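# Fill the board's letter rail to spell the slip's code

## Task

Push letter tiles all the way into the empty rail of the upright board so its letters read the code printed on the slip. The board is loose and must finish resting entirely on the table, unsupported, at its original uprightness. Anything held in place only by the robot at the end does not count.

## Robot and tools

Robot: two arms, left_arm and right_arm, each a six-joint arm ending in a two-finger parallel gripper with a wrist camera. The names are labels, not image sides. Shared scene frame: origin on the table top midway between the arms, +z up, +x out over the table, left_arm on the +y side. Bases: left_arm at (+0.008, +0.231, +0.167) m, right_arm at (-0.006, -0.259, +0.167) m, both tilted. Mounting plates and the metal frame behind the arms count as fixed obstacles, each half belonging to its arm for 'too close' checks.

Gripper frame: fingers point along its +z axis and close along its y axis. end_effector_position is the point between the finger pads, roughly 1 cm short of the tips. Joint ranges (rad), base to hand: waist -2.618 to 3.054, shoulder 0 to 3.142, elbow 0 to 3.142, wrist pitch -1.571 to 1.571, wrist yaw -1.571 to 1.571, wrist roll -2.094 to 2.094.

Row layout (used by both motion tools): one flat list of 16 numbers covering both arms, always all 16 even if one arm is idle: left_arm x, y, z, qw, qx, qy, qz, opening, then right_arm x, y, z, qw, qx, qy, qz, opening. x, y, z are an absolute target position in metres in the scene frame; the quaternion is an absolute target orientation, w first, in the scene frame. Opening runs from -1 (closed) to +1 (fully open, 0.093 m). To hold an arm still, resend its last reported position and quaternion unchanged plus its intended opening; to keep an orientation, repeat one fixed quaternion rather than copying the drifting reported one.

execute_actions(actions): a list of actions, each a table of at most 15 rows; each row lasts one 1/30 s step and a short table repeats its final row to fill 15 steps. An empty list just reports state and images. Each target must lie within 0.6 m of that gripper's current position along each of the gripper's own axes, or the action is refused for both arms; a malformed action, or a first action failing this check against the last reported state, cancels the entire call.

move(target, speed, blocking): target is one 16-number row as above (absolute poses). The grippers travel straight toward them, finishing together, over 0.5 to 10 s; longer paths are cut off at 10 s. speed is the path top speed in m/s, 0.002 to 0.5, default 0.25; rotation is capped at twice that in rad/s. Grippers may lag, stray and overshoot the speed, especially near full reach. Paths ignore obstacles and the other arm. Opening is applied at the start. With blocking=false the call returns after 0.5 s while motion continues; check with wait(0), and use wait or stop before issuing further rows or moves. The extra 'move:' line reports the ending (done, off_target, moving, held, fault), which limits acted (paced = target clipped; held = some steps blocked, after which the arm may surge), and each gripper's remaining distance.

wait(seconds): 0 to 10; arms keep their last command; returns early if a running move ends. stop(): brakes a running move; needs stopping room, more when fast; fingers continue. zoom_image(camera, region): region [x0, y0, x1, y1] in pixels of that camera's latest image, at most 504 by 504; cameras are cam_head_left, cam_head_right, cam_low, cam_left_wrist, cam_right_wrist, all 504x504. show_instructions(): shows the reference image(s), here 'letter rail manual'. read_manual(section): licence texts only. finished_scene(scene): ends the current scene, given its number; irreversible, and the goal must already hold and persist.

Controller behaviour: each step the commanded pose is clipped to 70 mm and 16 degrees from the measured pose; damped IK favours position over orientation. Far targets take several actions, and the arm stops at the last clipped pose, so send the remainder next. Friction can leave the hand up to about 31 mm off; tiny commands may do nothing. Elbows never fully straighten. Printed hand positions can be off, more at long reach. 'Hand target' lines show where each hand is being driven; 'pose unreachable' means the clearance check altered or blocked that arm's command.

Grip: grip_measured is the finger motor position on the same -1..+1 scale. Pads meet near -0.94; each mm of object width adds about 0.0208; each gripper has a constant offset up to about 0.02. Commanding below the object's width reading squeezes harder, up to roughly 50-62 N per pad (less on parts under about 5 mm); a rigid object settles no more than ~0.21 below its width reading. Keep resending the closing value to keep hold. The last Joint positions value is the opening in metres, valid only when fingers are unobstructed.

Cautions: the board is free-standing, so press tiles gently and along the rail, never topple or shift it off the table, and release it standing upright on its own. Don't knock anything off the table, drop tiles, slam, or push hard; faster moves and targets deeper past contact strike harder. Keep the arms from colliding. Brief external tugs on held parts or nudges to loose items may occur. Holding loads heats motors: MOTOR HOT at 75 °C, a 10 s stop of that arm at 90 °C, and at 100 °C the arm goes limp and falls (OVER-TEMPERATURE FAULT). Camera calibration (intrinsics K, distortion, T_world_to_cam) is given per camera and may be slightly off.

Each tool is called after "Request:" as a command line: name --argument value for each argument, lists and objects as JSON in quotes; but a table of rows of numbers goes row by row, as --pt "numbers of a row", without its own name.

Reference images:

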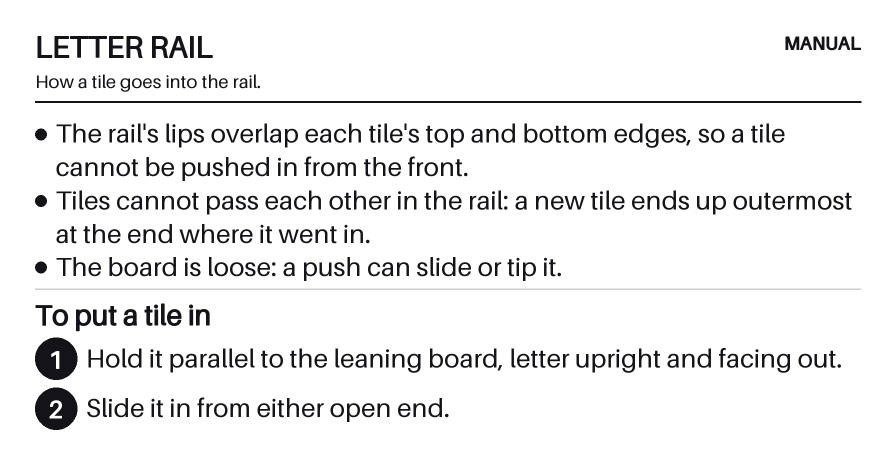

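## Session

Request:
execute_actions --actions '[]'

Scene clock: 0.00 s.
left_arm: end_effector_position=(+0.5135, +0.3095, +0.3149) grip_measured=+1.000 end_effector_quat_wxyz=(+0.159, -0.197, +0.641, -0.725) | right_arm: end_effector_position=(+0.5359, -0.2740, +0.3811) grip_measured=+1.000 end_effector_quat_wxyz=(-0.118, +0.744, +0.551, +0.360)
Joint positions: left_arm=[ 0.15   1.729  1.506 -0.477  1.192 -0.478  0.093] | right_arm=[ 0.137  1.818  2.38  -1.311 -0.034  1.923  0.093]
Joint velocities: left_arm=[-0.007 -0.012  0.002 -0.081 -0.066 -0.007  0.   ] | right_arm=[-0.017  0.002  0.022  0.081  0.022  0.037  0.   ]
Motor temperatures (°C, as the motors report them): left_arm=[28 28 27 27 26 26] | right_arm=[25 26 28 29 27 30]
Hand target (left_arm): +0.513, +0.309, +0.315; -0.159, +0.197, -0.641, +0.725
Hand target (right_arm): +0.536, -0.274, +0.381; -0.118, +0.744, +0.551, +0.360

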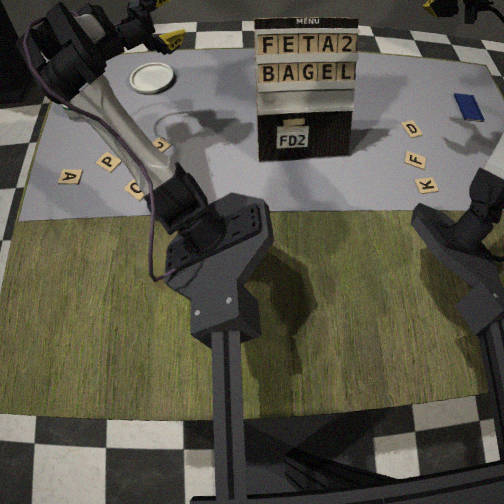

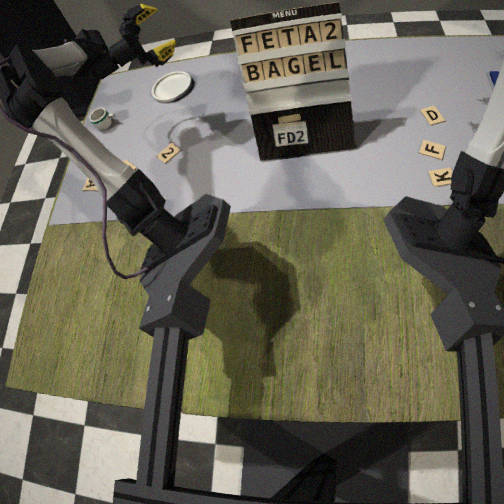

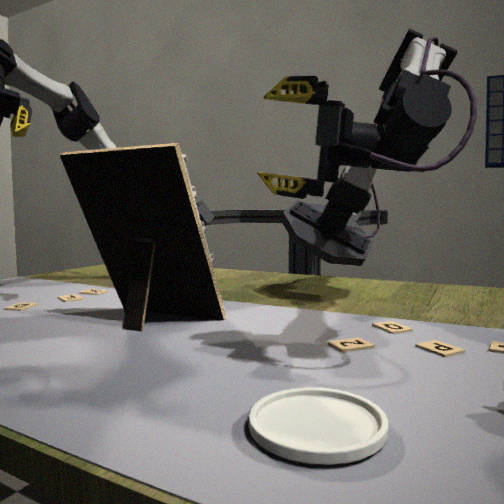

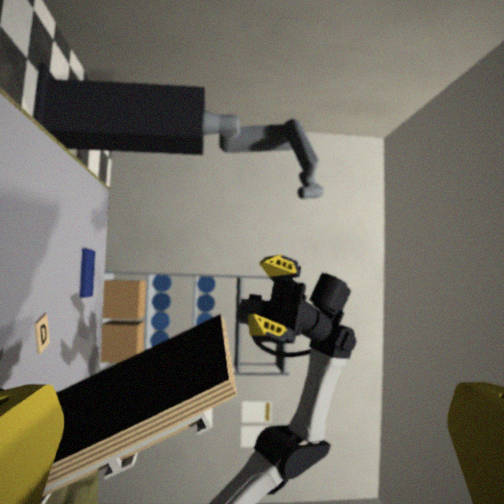

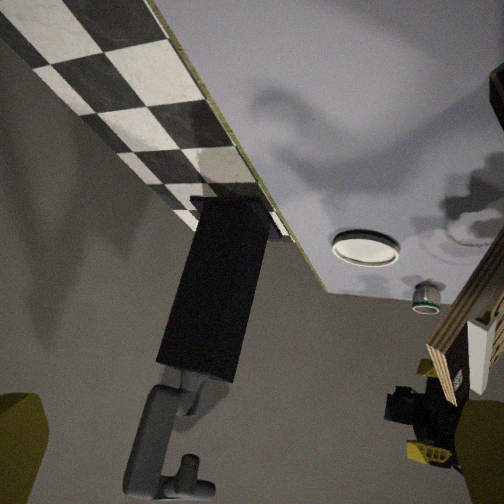

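Request:
zoom_image --camera "cam_head_left" --region '[230, 0, 460, 210]'

Request:
zoom_image --camera "cam_head_right" --region '[220, 0, 470, 210]'

Request:
zoom_image --camera "cam_low" --region '[0, 120, 260, 360]'

Region (230, 0, 460, 210) of cam_head_left's 504x504 image, scaled by 2.191, with more detail than that image has; it fills the top 460 rows of this view, and the rest is white.

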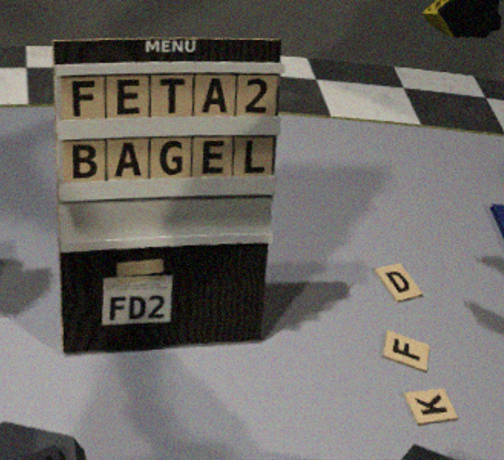

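Region (220, 0, 470, 210) of cam_head_right's 504x504 image, scaled by 2.016, with more detail than that image has; it fills the top 423 rows of this view, and the rest is white.

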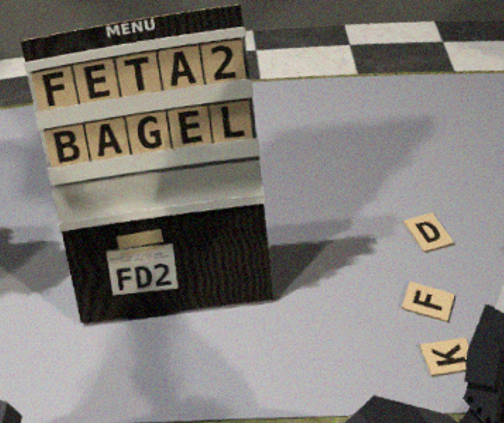

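Region (0, 120, 260, 360) of cam_low's 504x504 image, scaled by 1.938, with more detail than that image has; it fills the top 465 rows of this view, and the rest is white.

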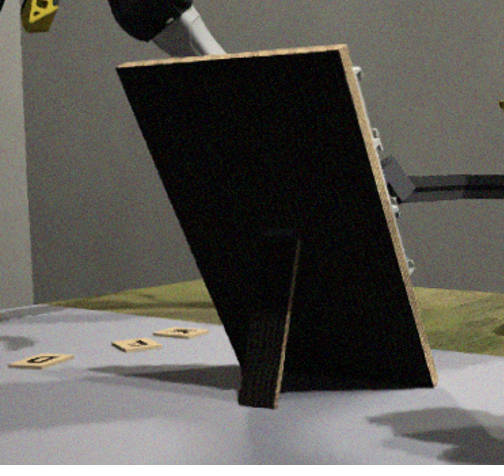

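Request:
move --target '[0.36,0.37,0.16,0,0,1,0,1,0.33,-0.33,0.16,0,0,1,0,1]' --speed 0.35

Scene clock: 4.83 s.
left_arm: end_effector_position=(+0.3628, +0.3690, +0.1568) grip_measured=+1.000 end_effector_quat_wxyz=(-0.008, -0.004, +1.000, -0.006) | right_arm: end_effector_position=(+0.3310, -0.3254, +0.1643) grip_measured=+1.000 end_effector_quat_wxyz=(-0.003, -0.005, +1.000, +0.007)
Joint positions: left_arm=[-0.064  1.572  1.277 -0.971 -0.519  0.112  0.093] | right_arm=[ 0.018  1.38   1.1   -0.946  0.5    0.066  0.093]
Joint velocities: left_arm=[ 0.007  0.017 -0.007  0.066 -0.022  0.051  0.   ] | right_arm=[-0.022 -0.002 -0.002 -0.007  0.037 -0.022  0.   ]
Motor temperatures (°C, as the motors report them): left_arm=[28 30 28 27 26 26] | right_arm=[25 28 28 29 27 30]
Hand target (left_arm): +0.361, +0.369, +0.158; -0.002, -0.003, +1.000, -0.001
Hand target (right_arm): +0.328, -0.330, +0.163; -0.001, -0.001, +1.000, +0.001
Off the commanded pose (left_arm): 0.004 m, 1 deg.
Off the commanded pose (right_arm): 0.006 m, 1 deg.
move: done
camera_calibration (this result's frames):
cam_left_wrist: T_world_to_cam=[[-0.0122345, -0.999893, 0.00802641, 0.375075], [-0.894448, 0.0145319, 0.446935, 0.295254], [-0.447004, -0.00171119, -0.89453, 0.387999], [0, 0, 0, 1]] pos_world=[0.442115, 0.371409, 0.212107]
cam_right_wrist: T_world_to_cam=[[0.0287809, -0.999172, -0.0287462, -0.327033], [-0.900382, -0.0384042, 0.433401, 0.249544], [-0.434146, 0.0134089, -0.900743, 0.378521], [0, 0, 0, 1]] pos_world=[0.398431, -0.322254, 0.223396]

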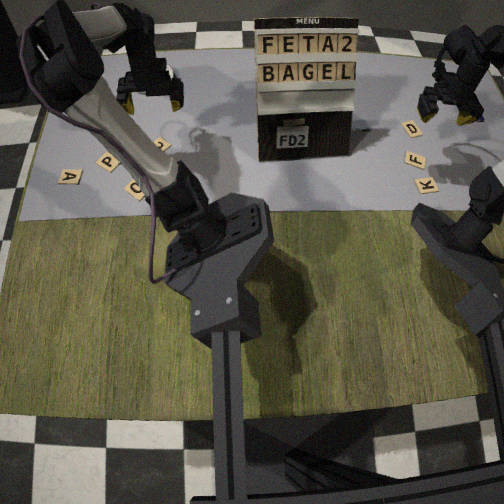

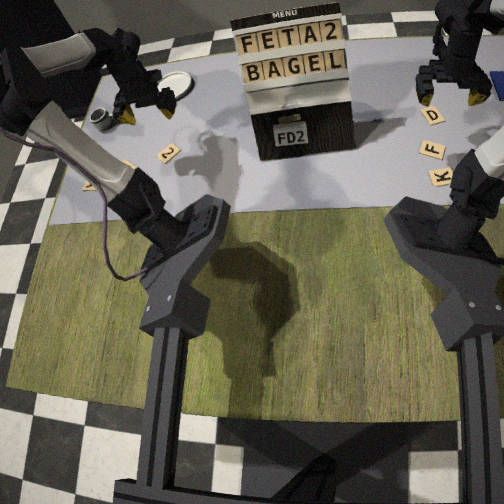

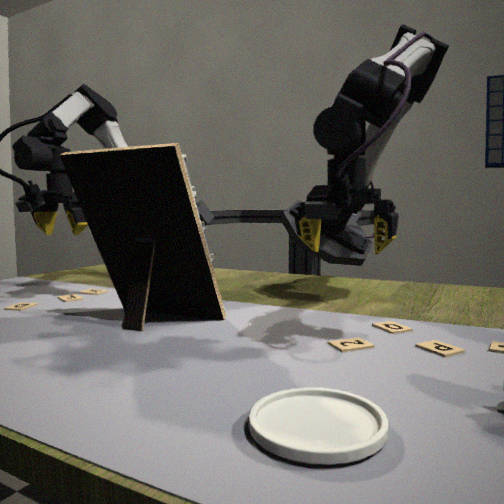

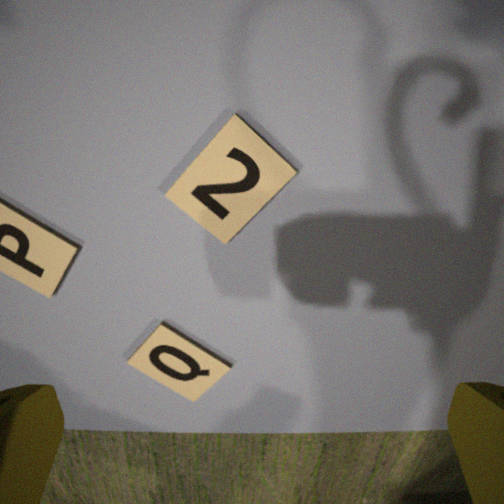

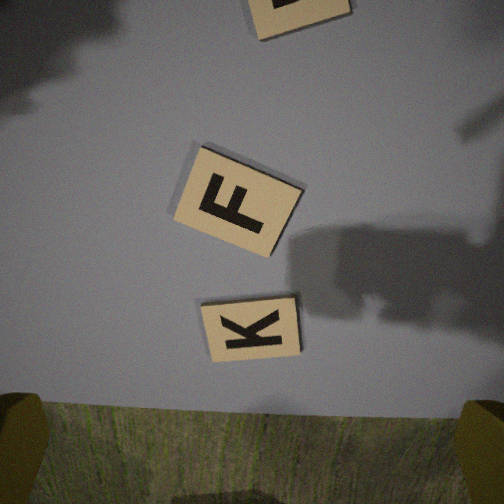

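Request:
move --target '[0.38,0.382,0.045,0,0.375,0.927,0,0.5,0.322,-0.31,0.045,0,-0.559,0.829,0,0.5]'

Scene clock: 8.03 s.
left_arm: end_effector_position=(+0.3880, +0.3872, +0.0579) grip_measured=+0.502 end_effector_quat_wxyz=(+0.010, +0.370, +0.929, +0.011) | right_arm: end_effector_position=(+0.3304, -0.3125, +0.0544) grip_measured=+0.503 end_effector_quat_wxyz=(+0.010, -0.554, +0.832, -0.010)
Joint positions: left_arm=[ 0.112  1.773  1.205 -0.554 -0.467  1.089  0.069] | right_arm=[-0.123  1.589  0.865 -0.394  0.464 -1.265  0.069]
Joint velocities: left_arm=[-0.007  0.002 -0.017 -0.007 -0.007 -0.007 -0.002] | right_arm=[ 0.002  0.007  0.007 -0.007  0.007  0.022 -0.001]
Motor temperatures (°C, as the motors report them): left_arm=[28 30 28 28 26 26] | right_arm=[25 28 28 29 27 30]
Hand target (left_arm): +0.380, +0.382, +0.046; +0.001, +0.375, +0.927, +0.000
Hand target (right_arm): +0.320, -0.311, +0.045; -0.000, -0.559, +0.829, +0.000
Off the commanded pose (left_arm): 0.016 m, 2 deg.
Off the commanded pose (right_arm): 0.013 m, 2 deg.
move: off_target (left_arm, right_arm)
camera_calibration (this result's frames):
cam_left_wrist: T_world_to_cam=[[-0.701661, -0.711831, -0.0311244, 0.552661], [-0.654797, 0.626988, 0.422051, 0.0330803], [-0.280914, 0.316517, -0.906038, 0.123811], [0, 0, 0, 1]] pos_world=[0.444222, 0.333472, 0.115417]
cam_right_wrist: T_world_to_cam=[[0.930103, -0.367054, 0.0133923, -0.419831], [-0.337752, -0.840387, 0.423878, -0.138874], [-0.144332, -0.398774, -0.90562, 0.0547521], [0, 0, 0, 1]] pos_world=[0.351483, -0.248975, 0.114073]

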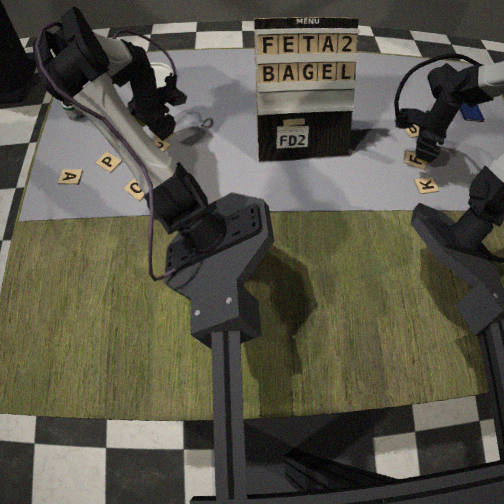

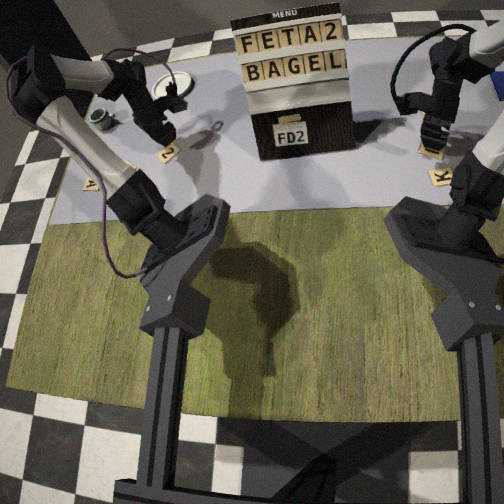

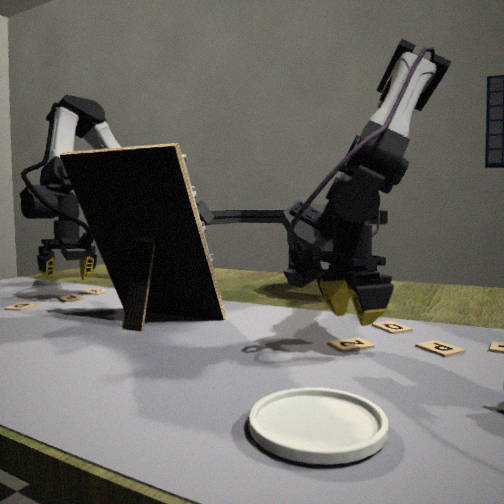

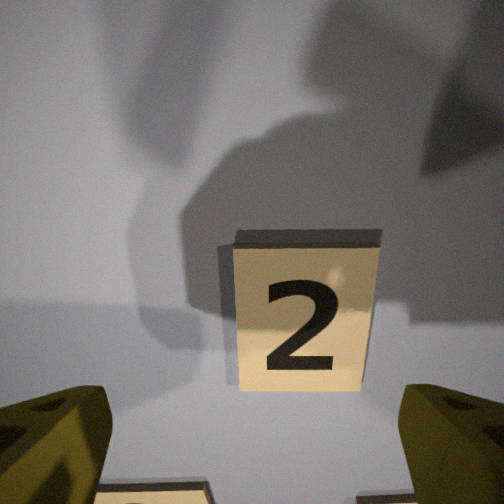

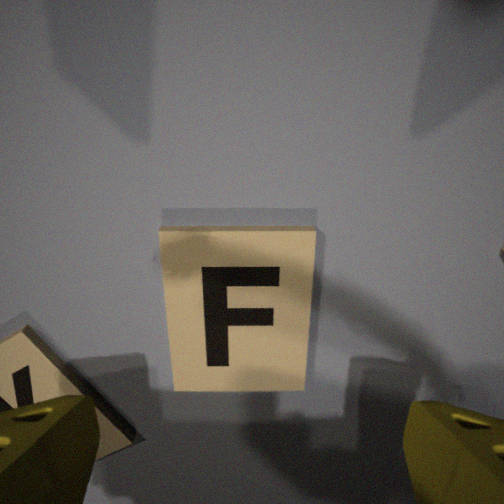

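Request:
move --target '[0.373,0.369,0.012,0,0.375,0.927,0,0.5,0.318,-0.311,0.012,0,-0.559,0.829,0,0.5]' --speed 0.1

Scene clock: 9.30 s.
left_arm: end_effector_position=(+0.3798, +0.3729, +0.0221) grip_measured=+0.502 end_effector_quat_wxyz=(+0.006, +0.372, +0.928, +0.008) | right_arm: end_effector_position=(+0.3264, -0.3127, +0.0203) grip_measured=+0.503 end_effector_quat_wxyz=(+0.008, -0.556, +0.831, -0.010)
Joint positions: left_arm=[ 0.129  1.849  1.138 -0.415 -0.461  1.106  0.069] | right_arm=[-0.176  1.687  0.833 -0.246  0.442 -1.321  0.069]
Joint velocities: left_arm=[ 0.012  0.002  0.002 -0.037  0.007 -0.022  0.   ] | right_arm=[-0.012 -0.007 -0.007  0.037 -0.095  0.051 -0.001]
Motor temperatures (°C, as the motors report them): left_arm=[28 31 28 28 26 26] | right_arm=[25 28 28 29 27 30]
Hand target (left_arm): +0.372, +0.369, +0.013; -0.000, +0.375, +0.927, -0.000
Hand target (right_arm): +0.317, -0.311, +0.012; -0.000, -0.559, +0.829, +0.000
Off the commanded pose (left_arm): 0.013 m, 1 deg.
Off the commanded pose (right_arm): 0.012 m, 2 deg.
move: off_target (left_arm, right_arm)
camera_calibration (this result's frames):
cam_left_wrist: T_world_to_cam=[[-0.705335, -0.708515, -0.022579, 0.535548], [-0.647619, 0.631106, 0.42696, 0.0474564], [-0.288258, 0.315772, -0.903989, 0.0966408], [0, 0, 0, 1]] pos_world=[0.436332, 0.318977, 0.0791923]
cam_right_wrist: T_world_to_cam=[[0.931756, -0.362947, 0.00997293, -0.414969], [-0.3323, -0.841365, 0.426241, -0.128078], [-0.146312, -0.400466, -0.904555, 0.0233081], [0, 0, 0, 1]] pos_world=[0.3475, -0.249038, 0.0798138]

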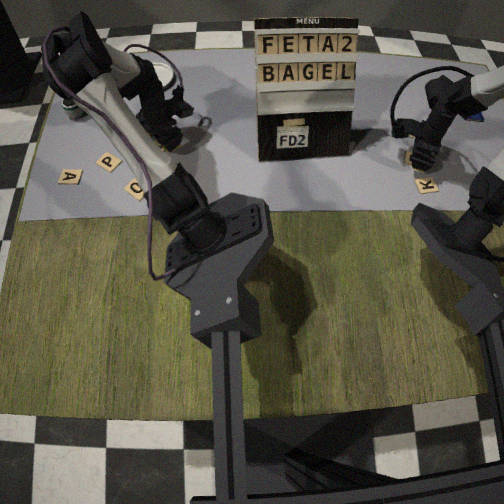

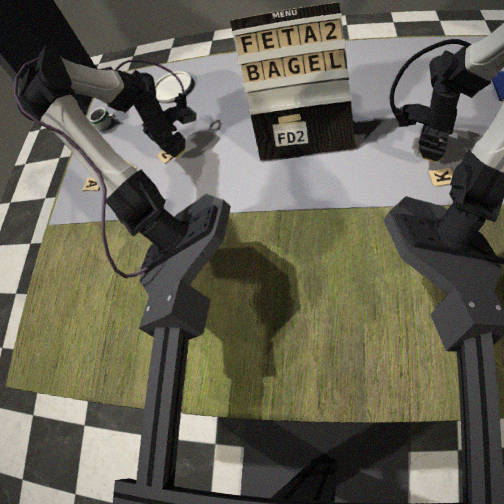

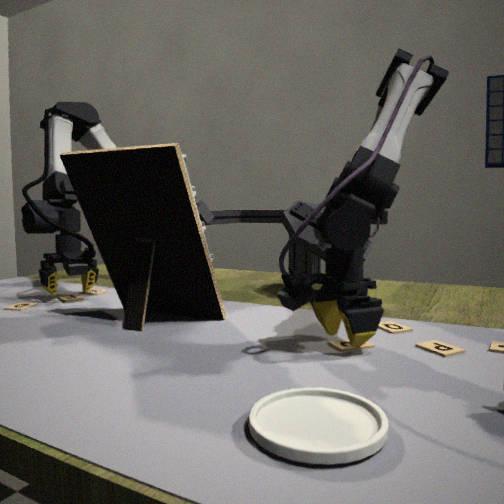

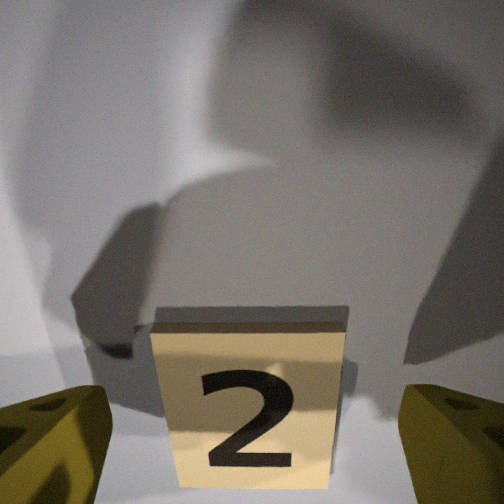

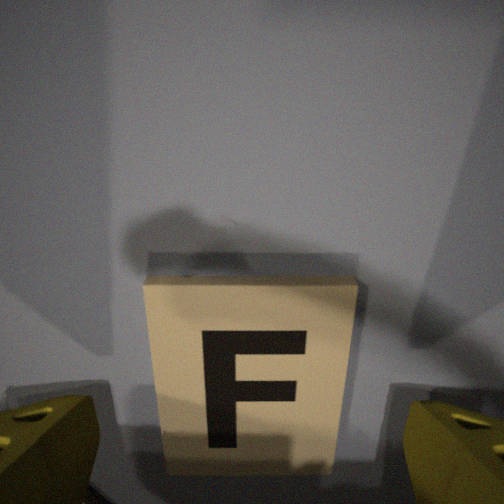

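Request:
move --target '[0.366,0.376,0.003,0,0.375,0.927,0,0.5,0.3165,-0.315,0.000,0,-0.559,0.829,0,0.5]' --speed 0.04

Scene clock: 10.40 s.
left_arm: end_effector_position=(+0.3744, +0.3814, +0.0140) grip_measured=+0.502 end_effector_quat_wxyz=(+0.007, +0.371, +0.929, +0.010) | right_arm: end_effector_position=(+0.3269, -0.3177, +0.0098) grip_measured=+0.503 end_effector_quat_wxyz=(+0.008, -0.556, +0.831, -0.011)
Joint positions: left_arm=[ 0.163  1.849  1.117 -0.375 -0.448  1.14   0.069] | right_arm=[-0.205  1.716  0.833 -0.203  0.43  -1.349  0.069]
Joint velocities: left_arm=[ 0.007 -0.012  0.007  0.066 -0.037 -0.007  0.001] | right_arm=[ 0.002 -0.002 -0.002  0.007 -0.022 -0.066 -0.001]
Motor temperatures (°C, as the motors report them): left_arm=[28 31 28 28 26 26] | right_arm=[25 29 28 29 27 30]
Hand target (left_arm): +0.366, +0.376, +0.004; -0.000, +0.375, +0.927, +0.000
Hand target (right_arm): +0.316, -0.315, +0.001; -0.000, -0.559, +0.829, +0.000
Off the commanded pose (left_arm): 0.015 m, 1 deg.
Off the commanded pose (right_arm): 0.015 m, 2 deg.
move: off_target (left_arm, right_arm)
camera_calibration (this result's frames):
cam_left_wrist: T_world_to_cam=[[-0.70297, -0.710721, -0.0266379, 0.53764], [-0.650715, 0.627599, 0.427421, 0.0444886], [-0.287059, 0.317798, -0.90366, 0.0838399], [0, 0, 0, 1]] pos_world=[0.430961, 0.327547, 0.071069]
cam_right_wrist: T_world_to_cam=[[0.931322, -0.364014, 0.0115842, -0.417291], [-0.333682, -0.840109, 0.427637, -0.126793], [-0.145934, -0.402133, -0.903876, 0.0112646], [0, 0, 0, 1]] pos_world=[0.347967, -0.25389, 0.0692373]

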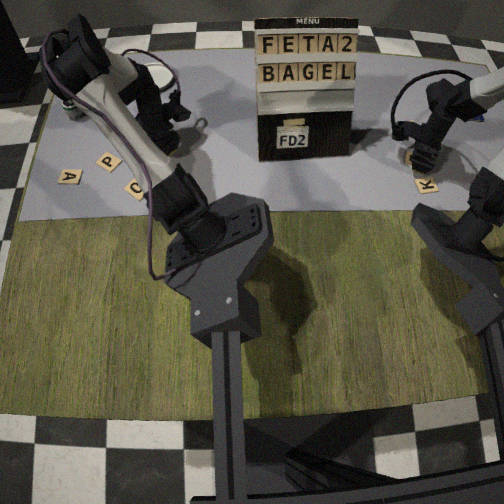

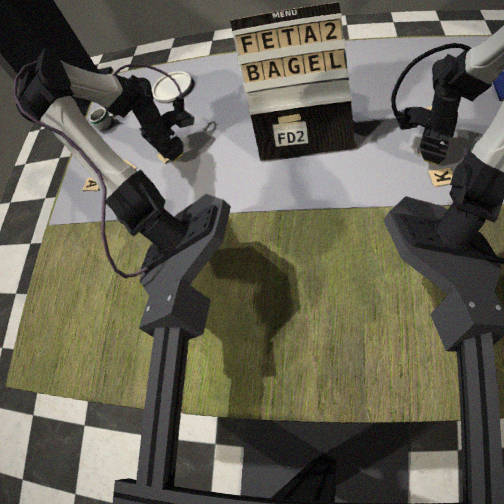

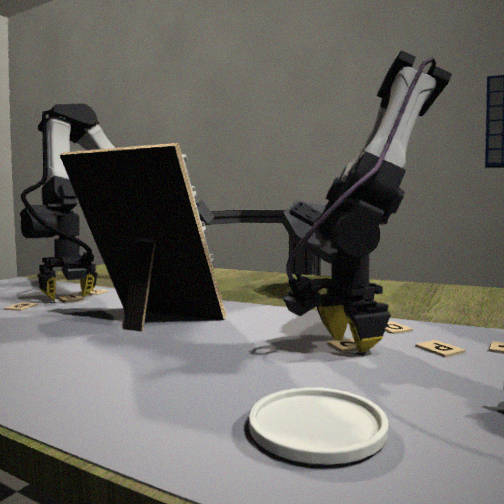

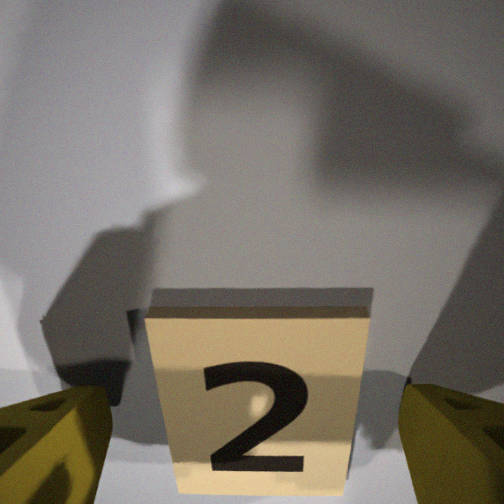

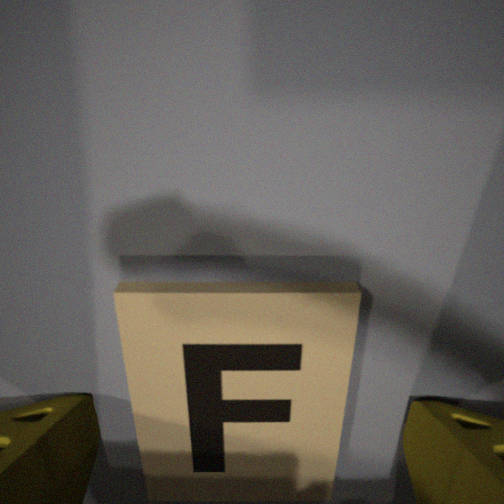

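Request:
execute_actions --actions '[[[0.366,0.376,-0.001,0,0.375,0.927,0,0.5,0.3165,-0.315,-0.001,0,-0.559,0.829,0,0.5]],[[0.366,0.376,-0.001,0,0.375,0.927,0,0.1,0.3165,-0.315,-0.001,0,-0.559,0.829,0,0.1]],[[0.366,0.376,-0.001,0,0.375,0.927,0,-0.2,0.3165,-0.315,-0.001,0,-0.559,0.829,0,-0.2]]]'

Request:
move --target '[0.366,0.376,0.08,0,0.375,0.927,0,-0.2,0.3165,-0.315,0.08,0,-0.559,0.829,0,-0.2]' --speed 0.15

Scene clock: 12.10 s.
left_arm: end_effector_position=(+0.3774, +0.3832, +0.0137) grip_measured=-0.178 end_effector_quat_wxyz=(+0.013, +0.370, +0.929, +0.013) | right_arm: end_effector_position=(+0.3295, -0.3178, +0.0099) grip_measured=-0.177 end_effector_quat_wxyz=(+0.012, -0.555, +0.831, -0.014)
Joint positions: left_arm=[ 0.166  1.849  1.117 -0.359 -0.443  1.147  0.037] | right_arm=[-0.205  1.716  0.833 -0.192  0.428 -1.352  0.037]
Joint velocities: left_arm=[-0.002 -0.012 -0.007 -0.022  0.037  0.022 -0.001] | right_arm=[-0.017 -0.017  0.007  0.037  0.037 -0.007  0.001]
Motor temperatures (°C, as the motors report them): left_arm=[28 31 28 28 26 26] | right_arm=[25 29 28 30 27 30]
Hand target (left_arm): +0.366, +0.376, -0.000; -0.000, +0.375, +0.927, -0.000
Hand target (right_arm): +0.316, -0.315, -0.000; -0.000, -0.559, +0.829, +0.000
Off the commanded pose (left_arm): 0.020 m, 2 deg.
Off the commanded pose (right_arm): 0.017 m, 2 deg.
camera_calibration (this result's frames):
cam_left_wrist: T_world_to_cam=[[-0.701126, -0.71204, -0.0377006, 0.540939], [-0.657637, 0.625313, 0.420116, 0.0490881], [-0.275564, 0.319347, -0.906687, 0.0789364], [0, 0, 0, 1]] pos_world=[0.4333, 0.329266, 0.0713416]
cam_right_wrist: T_world_to_cam=[[0.9307, -0.365158, 0.0213957, -0.42003], [-0.339222, -0.839754, 0.42396, -0.124089], [-0.136845, -0.401838, -0.905428, 0.00878273], [0, 0, 0, 1]] pos_world=[0.35003, -0.254052, 0.0695478]

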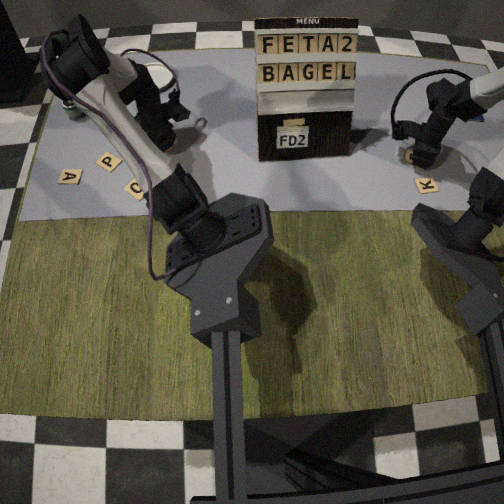

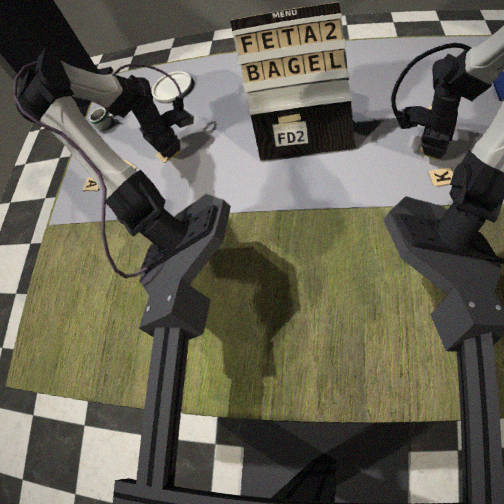

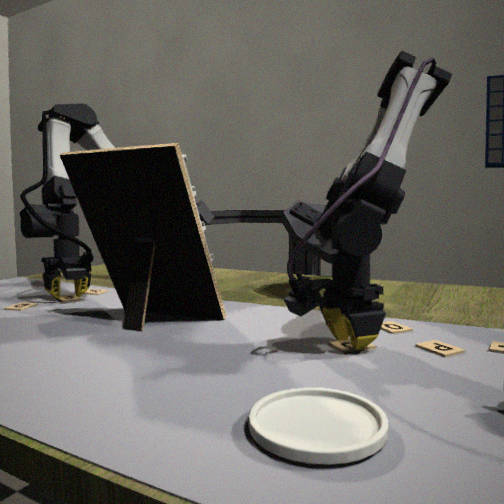

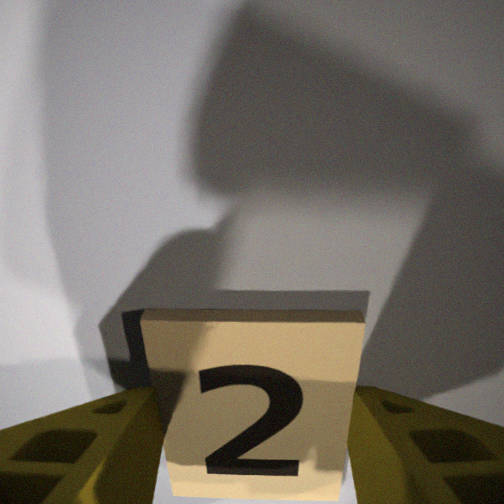

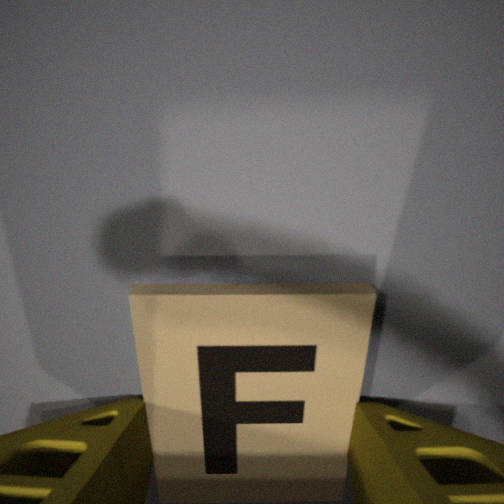

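Scene clock: 13.27 s.
left_arm: end_effector_position=(+0.3603, +0.3705, +0.0719) grip_measured=-0.178 end_effector_quat_wxyz=(-0.003, +0.379, +0.925, -0.008) | right_arm: end_effector_position=(+0.3120, -0.3141, +0.0741) grip_measured=-0.177 end_effector_quat_wxyz=(-0.006, -0.561, +0.828, +0.005)
Joint positions: left_arm=[ 0.077  1.693  1.117 -0.613 -0.469  1.05   0.037] | right_arm=[-0.102  1.509  0.853 -0.522  0.467 -1.238  0.037]
Joint velocities: left_arm=[-0.002 -0.012  0.002 -0.037  0.037 -0.022 -0.001] | right_arm=[-0.002  0.002  0.002 -0.066 -0.007 -0.007  0.   ]
Motor temperatures (°C, as the motors report them): left_arm=[28 31 28 28 26 26] | right_arm=[25 29 28 29 27 30]
Hand target (left_arm): +0.366, +0.376, +0.080; -0.000, +0.375, +0.927, -0.000
Hand target (right_arm): +0.318, -0.315, +0.080; +0.000, -0.559, +0.829, -0.000
Off the commanded pose (left_arm): 0.011 m, 1 deg.
Off the commanded pose (right_arm): 0.007 m, 1 deg.
move: off_target (left_arm)
camera_calibration (this result's frames):
cam_left_wrist: T_world_to_cam=[[-0.715439, -0.698538, 0.0138499, 0.518575], [-0.626022, 0.649718, 0.431235, 0.0000656471], [-0.310233, 0.299852, -0.902133, 0.150434], [0, 0, 0, 1]] pos_world=[0.417719, 0.317094, 0.128501]
cam_right_wrist: T_world_to_cam=[[0.935367, -0.352389, -0.030181, -0.397423], [-0.305866, -0.848813, 0.431234, -0.167925], [-0.17758, -0.39413, -0.901735, 0.0809041], [0, 0, 0, 1]] pos_world=[0.33474, -0.250697, 0.133374]

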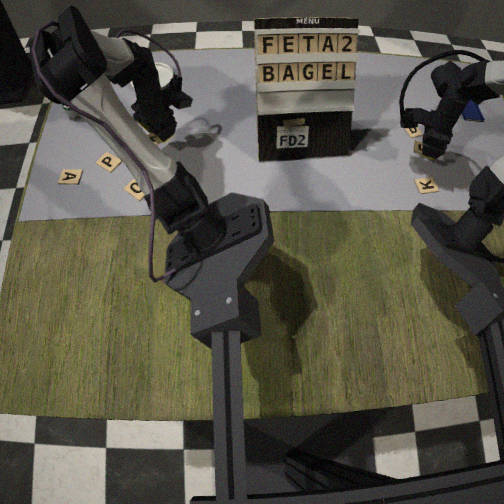

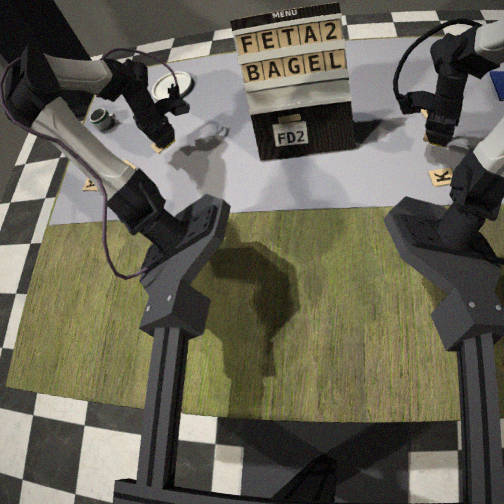

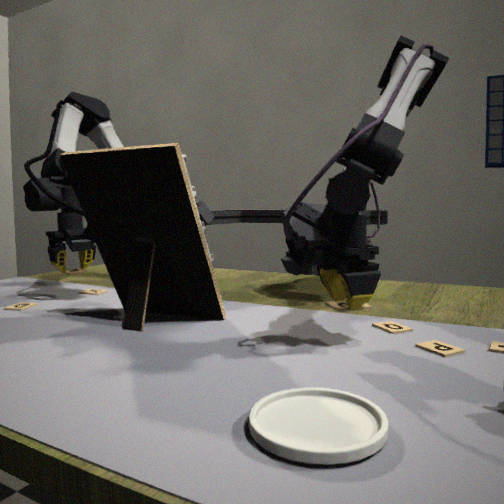

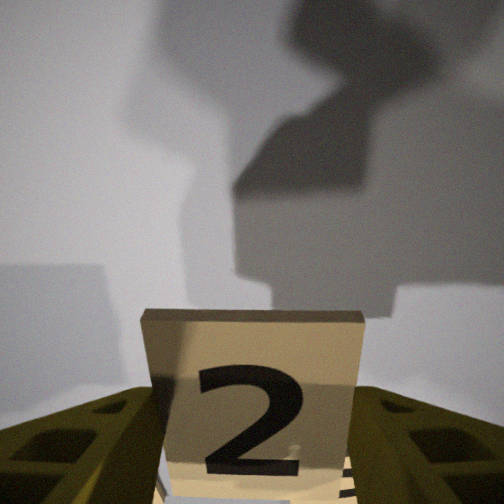

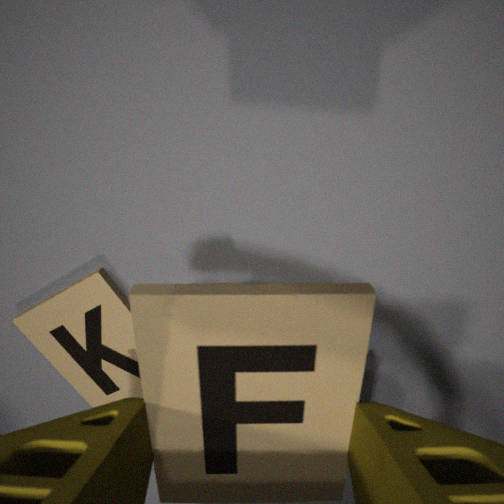

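Request:
move --target '[0.33,0.25,0.18,0.5515,-0.035,0.833,0.023,-0.2,0.36,-0.19,0.17,0.5515,-0.035,0.833,0.023,-0.2]' --speed 0.2

Scene clock: 18.30 s.
left_arm: end_effector_position=(+0.3378, +0.2544, +0.1866) grip_measured=-0.178 end_effector_quat_wxyz=(+0.536, -0.039, +0.843, +0.024) | right_arm: end_effector_position=(+0.3638, -0.1937, +0.1721) grip_measured=-0.177 end_effector_quat_wxyz=(+0.539, -0.036, +0.841, +0.023)
Joint positions: left_arm=[-0.442  1.591  0.01   1.493 -0.561  0.466  0.037] | right_arm=[ 0.361  1.789  0.184  1.565  0.538 -0.464  0.037]
Joint velocities: left_arm=[-0.007  0.085 -0.017  0.051 -0.022 -0.051  0.001] | right_arm=[-0.007  0.002  0.002 -0.051 -0.007 -0.081 -0.002]
Motor temperatures (°C, as the motors report them): left_arm=[28 31 28 28 26 26] | right_arm=[26 29 28 30 27 30]
Hand target (left_arm): +0.331, +0.252, +0.182; +0.529, -0.032, +0.848, +0.026
Hand target (right_arm): +0.361, -0.190, +0.170; +0.536, -0.039, +0.843, +0.027
Off the commanded pose (left_arm): 0.011 m, 2 deg.
Off the commanded pose (right_arm): 0.006 m, 2 deg.
joint sent to its limit (left arm) — the command would take joint 3 (elbow) past its lower limit, so that joint was sent only as far as its limit.
joint sent to its limit (right arm) — the command would take joint 4 (wrist pitch) past its upper limit, so that joint was sent only as far as its limit.
move: off_target (left_arm)
camera_calibration (this result's frames):
cam_left_wrist: T_world_to_cam=[[0.0856548, -0.996133, -0.0195763, 0.231091], [-0.772624, -0.0540045, -0.632563, 0.43904], [0.62906, 0.0693072, -0.774261, -0.000721379], [0, 0, 0, 1]] pos_world=[0.319872, 0.253958, 0.281686]
cam_right_wrist: T_world_to_cam=[[0.108236, -0.994061, 0.0113052, -0.23104], [-0.761084, -0.0901744, -0.642355, 0.405155], [0.639559, 0.0609219, -0.766324, -0.00648134], [0, 0, 0, 1]] pos_world=[0.337509, -0.192738, 0.257898]

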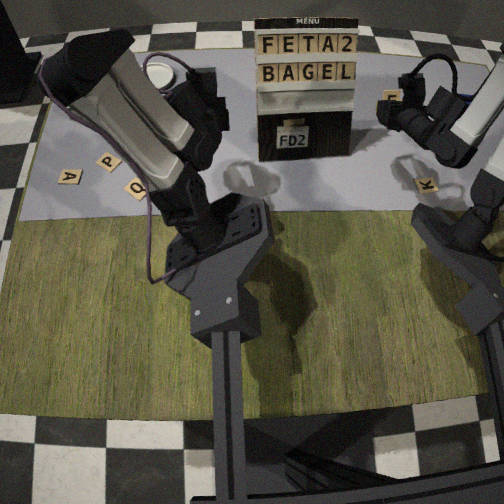

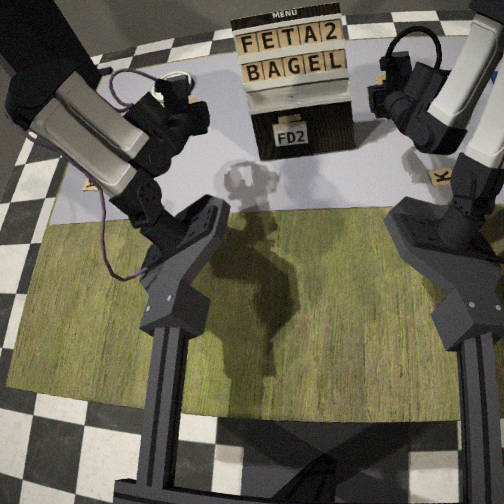

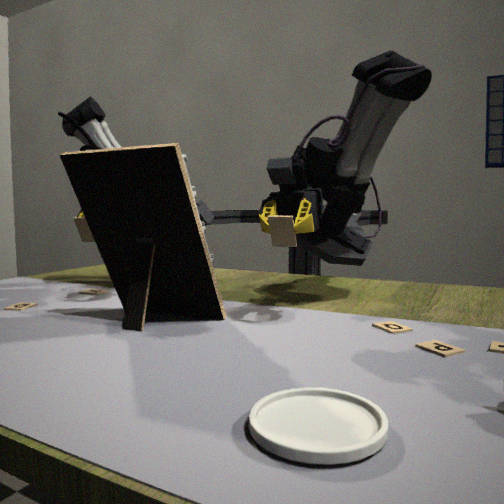

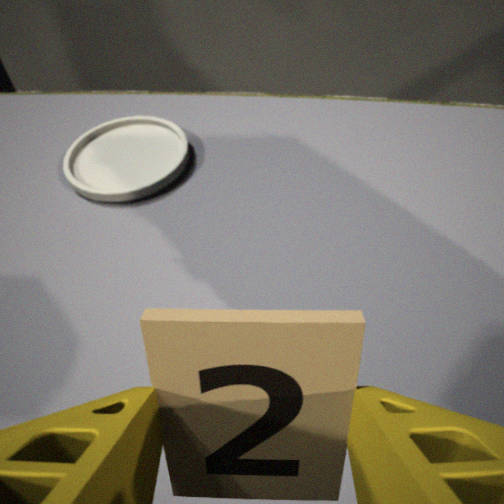

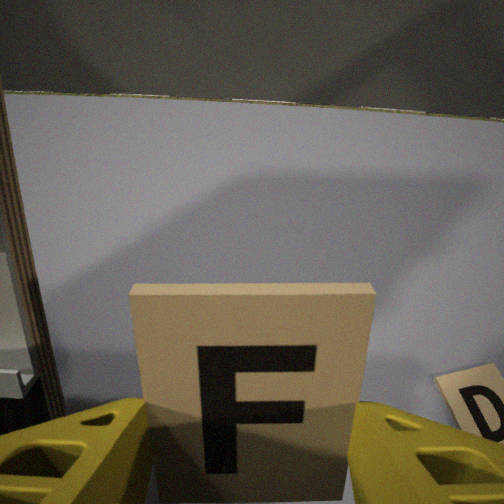

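Request:
move --target '[0.36,0.30,0.2,0.5,-0.035,0.865,0.023,-0.2,0.36,-0.135,0.17,0.5515,-0.035,0.833,0.023,-0.2]' --speed 0.1

Scene clock: 20.00 s.
left_arm: end_effector_position=(+0.3561, +0.2932, +0.1936) grip_measured=-0.178 end_effector_quat_wxyz=(+0.496, -0.028, +0.868, +0.023) | right_arm: end_effector_position=(+0.3588, -0.1403, +0.1702) grip_measured=-0.177 end_effector_quat_wxyz=(+0.525, -0.044, +0.850, +0.028)
Joint positions: left_arm=[-0.281  1.125  0.152  0.796 -0.433  0.462  0.037] | right_arm=[ 0.537  1.96   0.293  1.57   0.712 -0.428  0.037]
Joint velocities: left_arm=[ 0.002 -0.017 -0.022 -0.037 -0.022 -0.051  0.001] | right_arm=[-0.012 -0.002  0.017 -0.051  0.007 -0.037 -0.001]
Motor temperatures (°C, as the motors report them): left_arm=[28 31 28 28 26 26] | right_arm=[26 29 28 31 27 30]
Hand target (left_arm): +0.360, +0.299, +0.199; +0.500, -0.036, +0.865, +0.023
Hand target (right_arm): +0.360, -0.135, +0.170; +0.526, -0.042, +0.849, +0.031
Off the commanded pose (left_arm): 0.010 m, 1 deg.
Off the commanded pose (right_arm): 0.005 m, 4 deg.
joint sent to its limit (right arm) — the command would take joint 4 (wrist pitch) past its upper limit, so that joint was sent only as far as its limit.
move: off_target (right_arm)
camera_calibration (this result's frames):
cam_left_wrist: T_world_to_cam=[[0.0648153, -0.997402, -0.0314228, 0.278377], [-0.829079, -0.0362989, -0.557952, 0.460179], [0.555362, 0.0622158, -0.829278, 0.0294434], [0, 0, 0, 1]] pos_world=[0.347129, 0.292526, 0.289922]
cam_right_wrist: T_world_to_cam=[[0.126638, -0.991909, 0.00885433, -0.183245], [-0.780645, -0.105165, -0.616064, 0.405464], [0.612011, 0.071105, -0.787647, 0.00690642], [0, 0, 0, 1]] pos_world=[0.335502, -0.139613, 0.256854]

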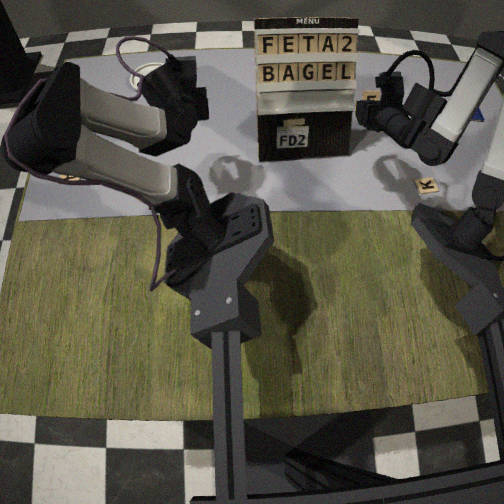

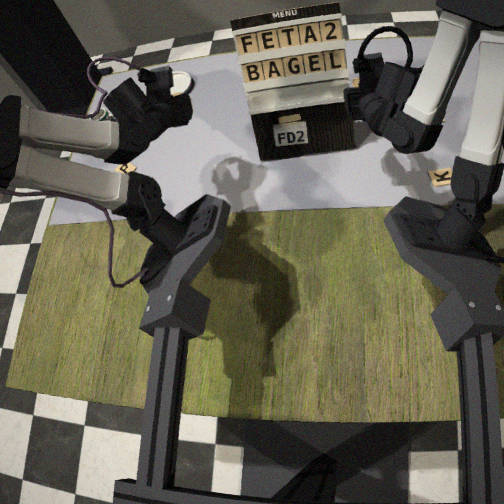

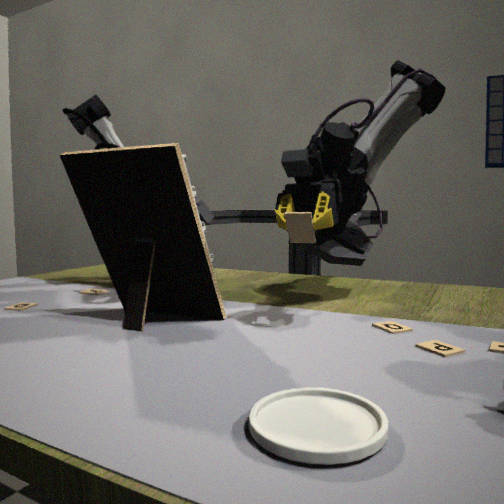

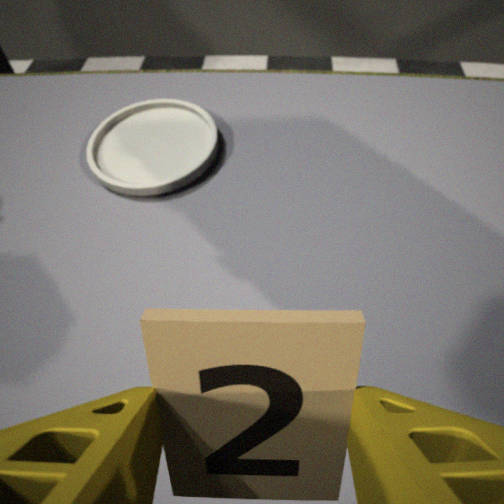

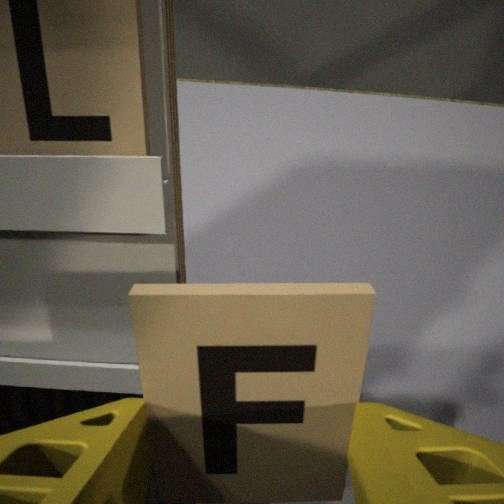

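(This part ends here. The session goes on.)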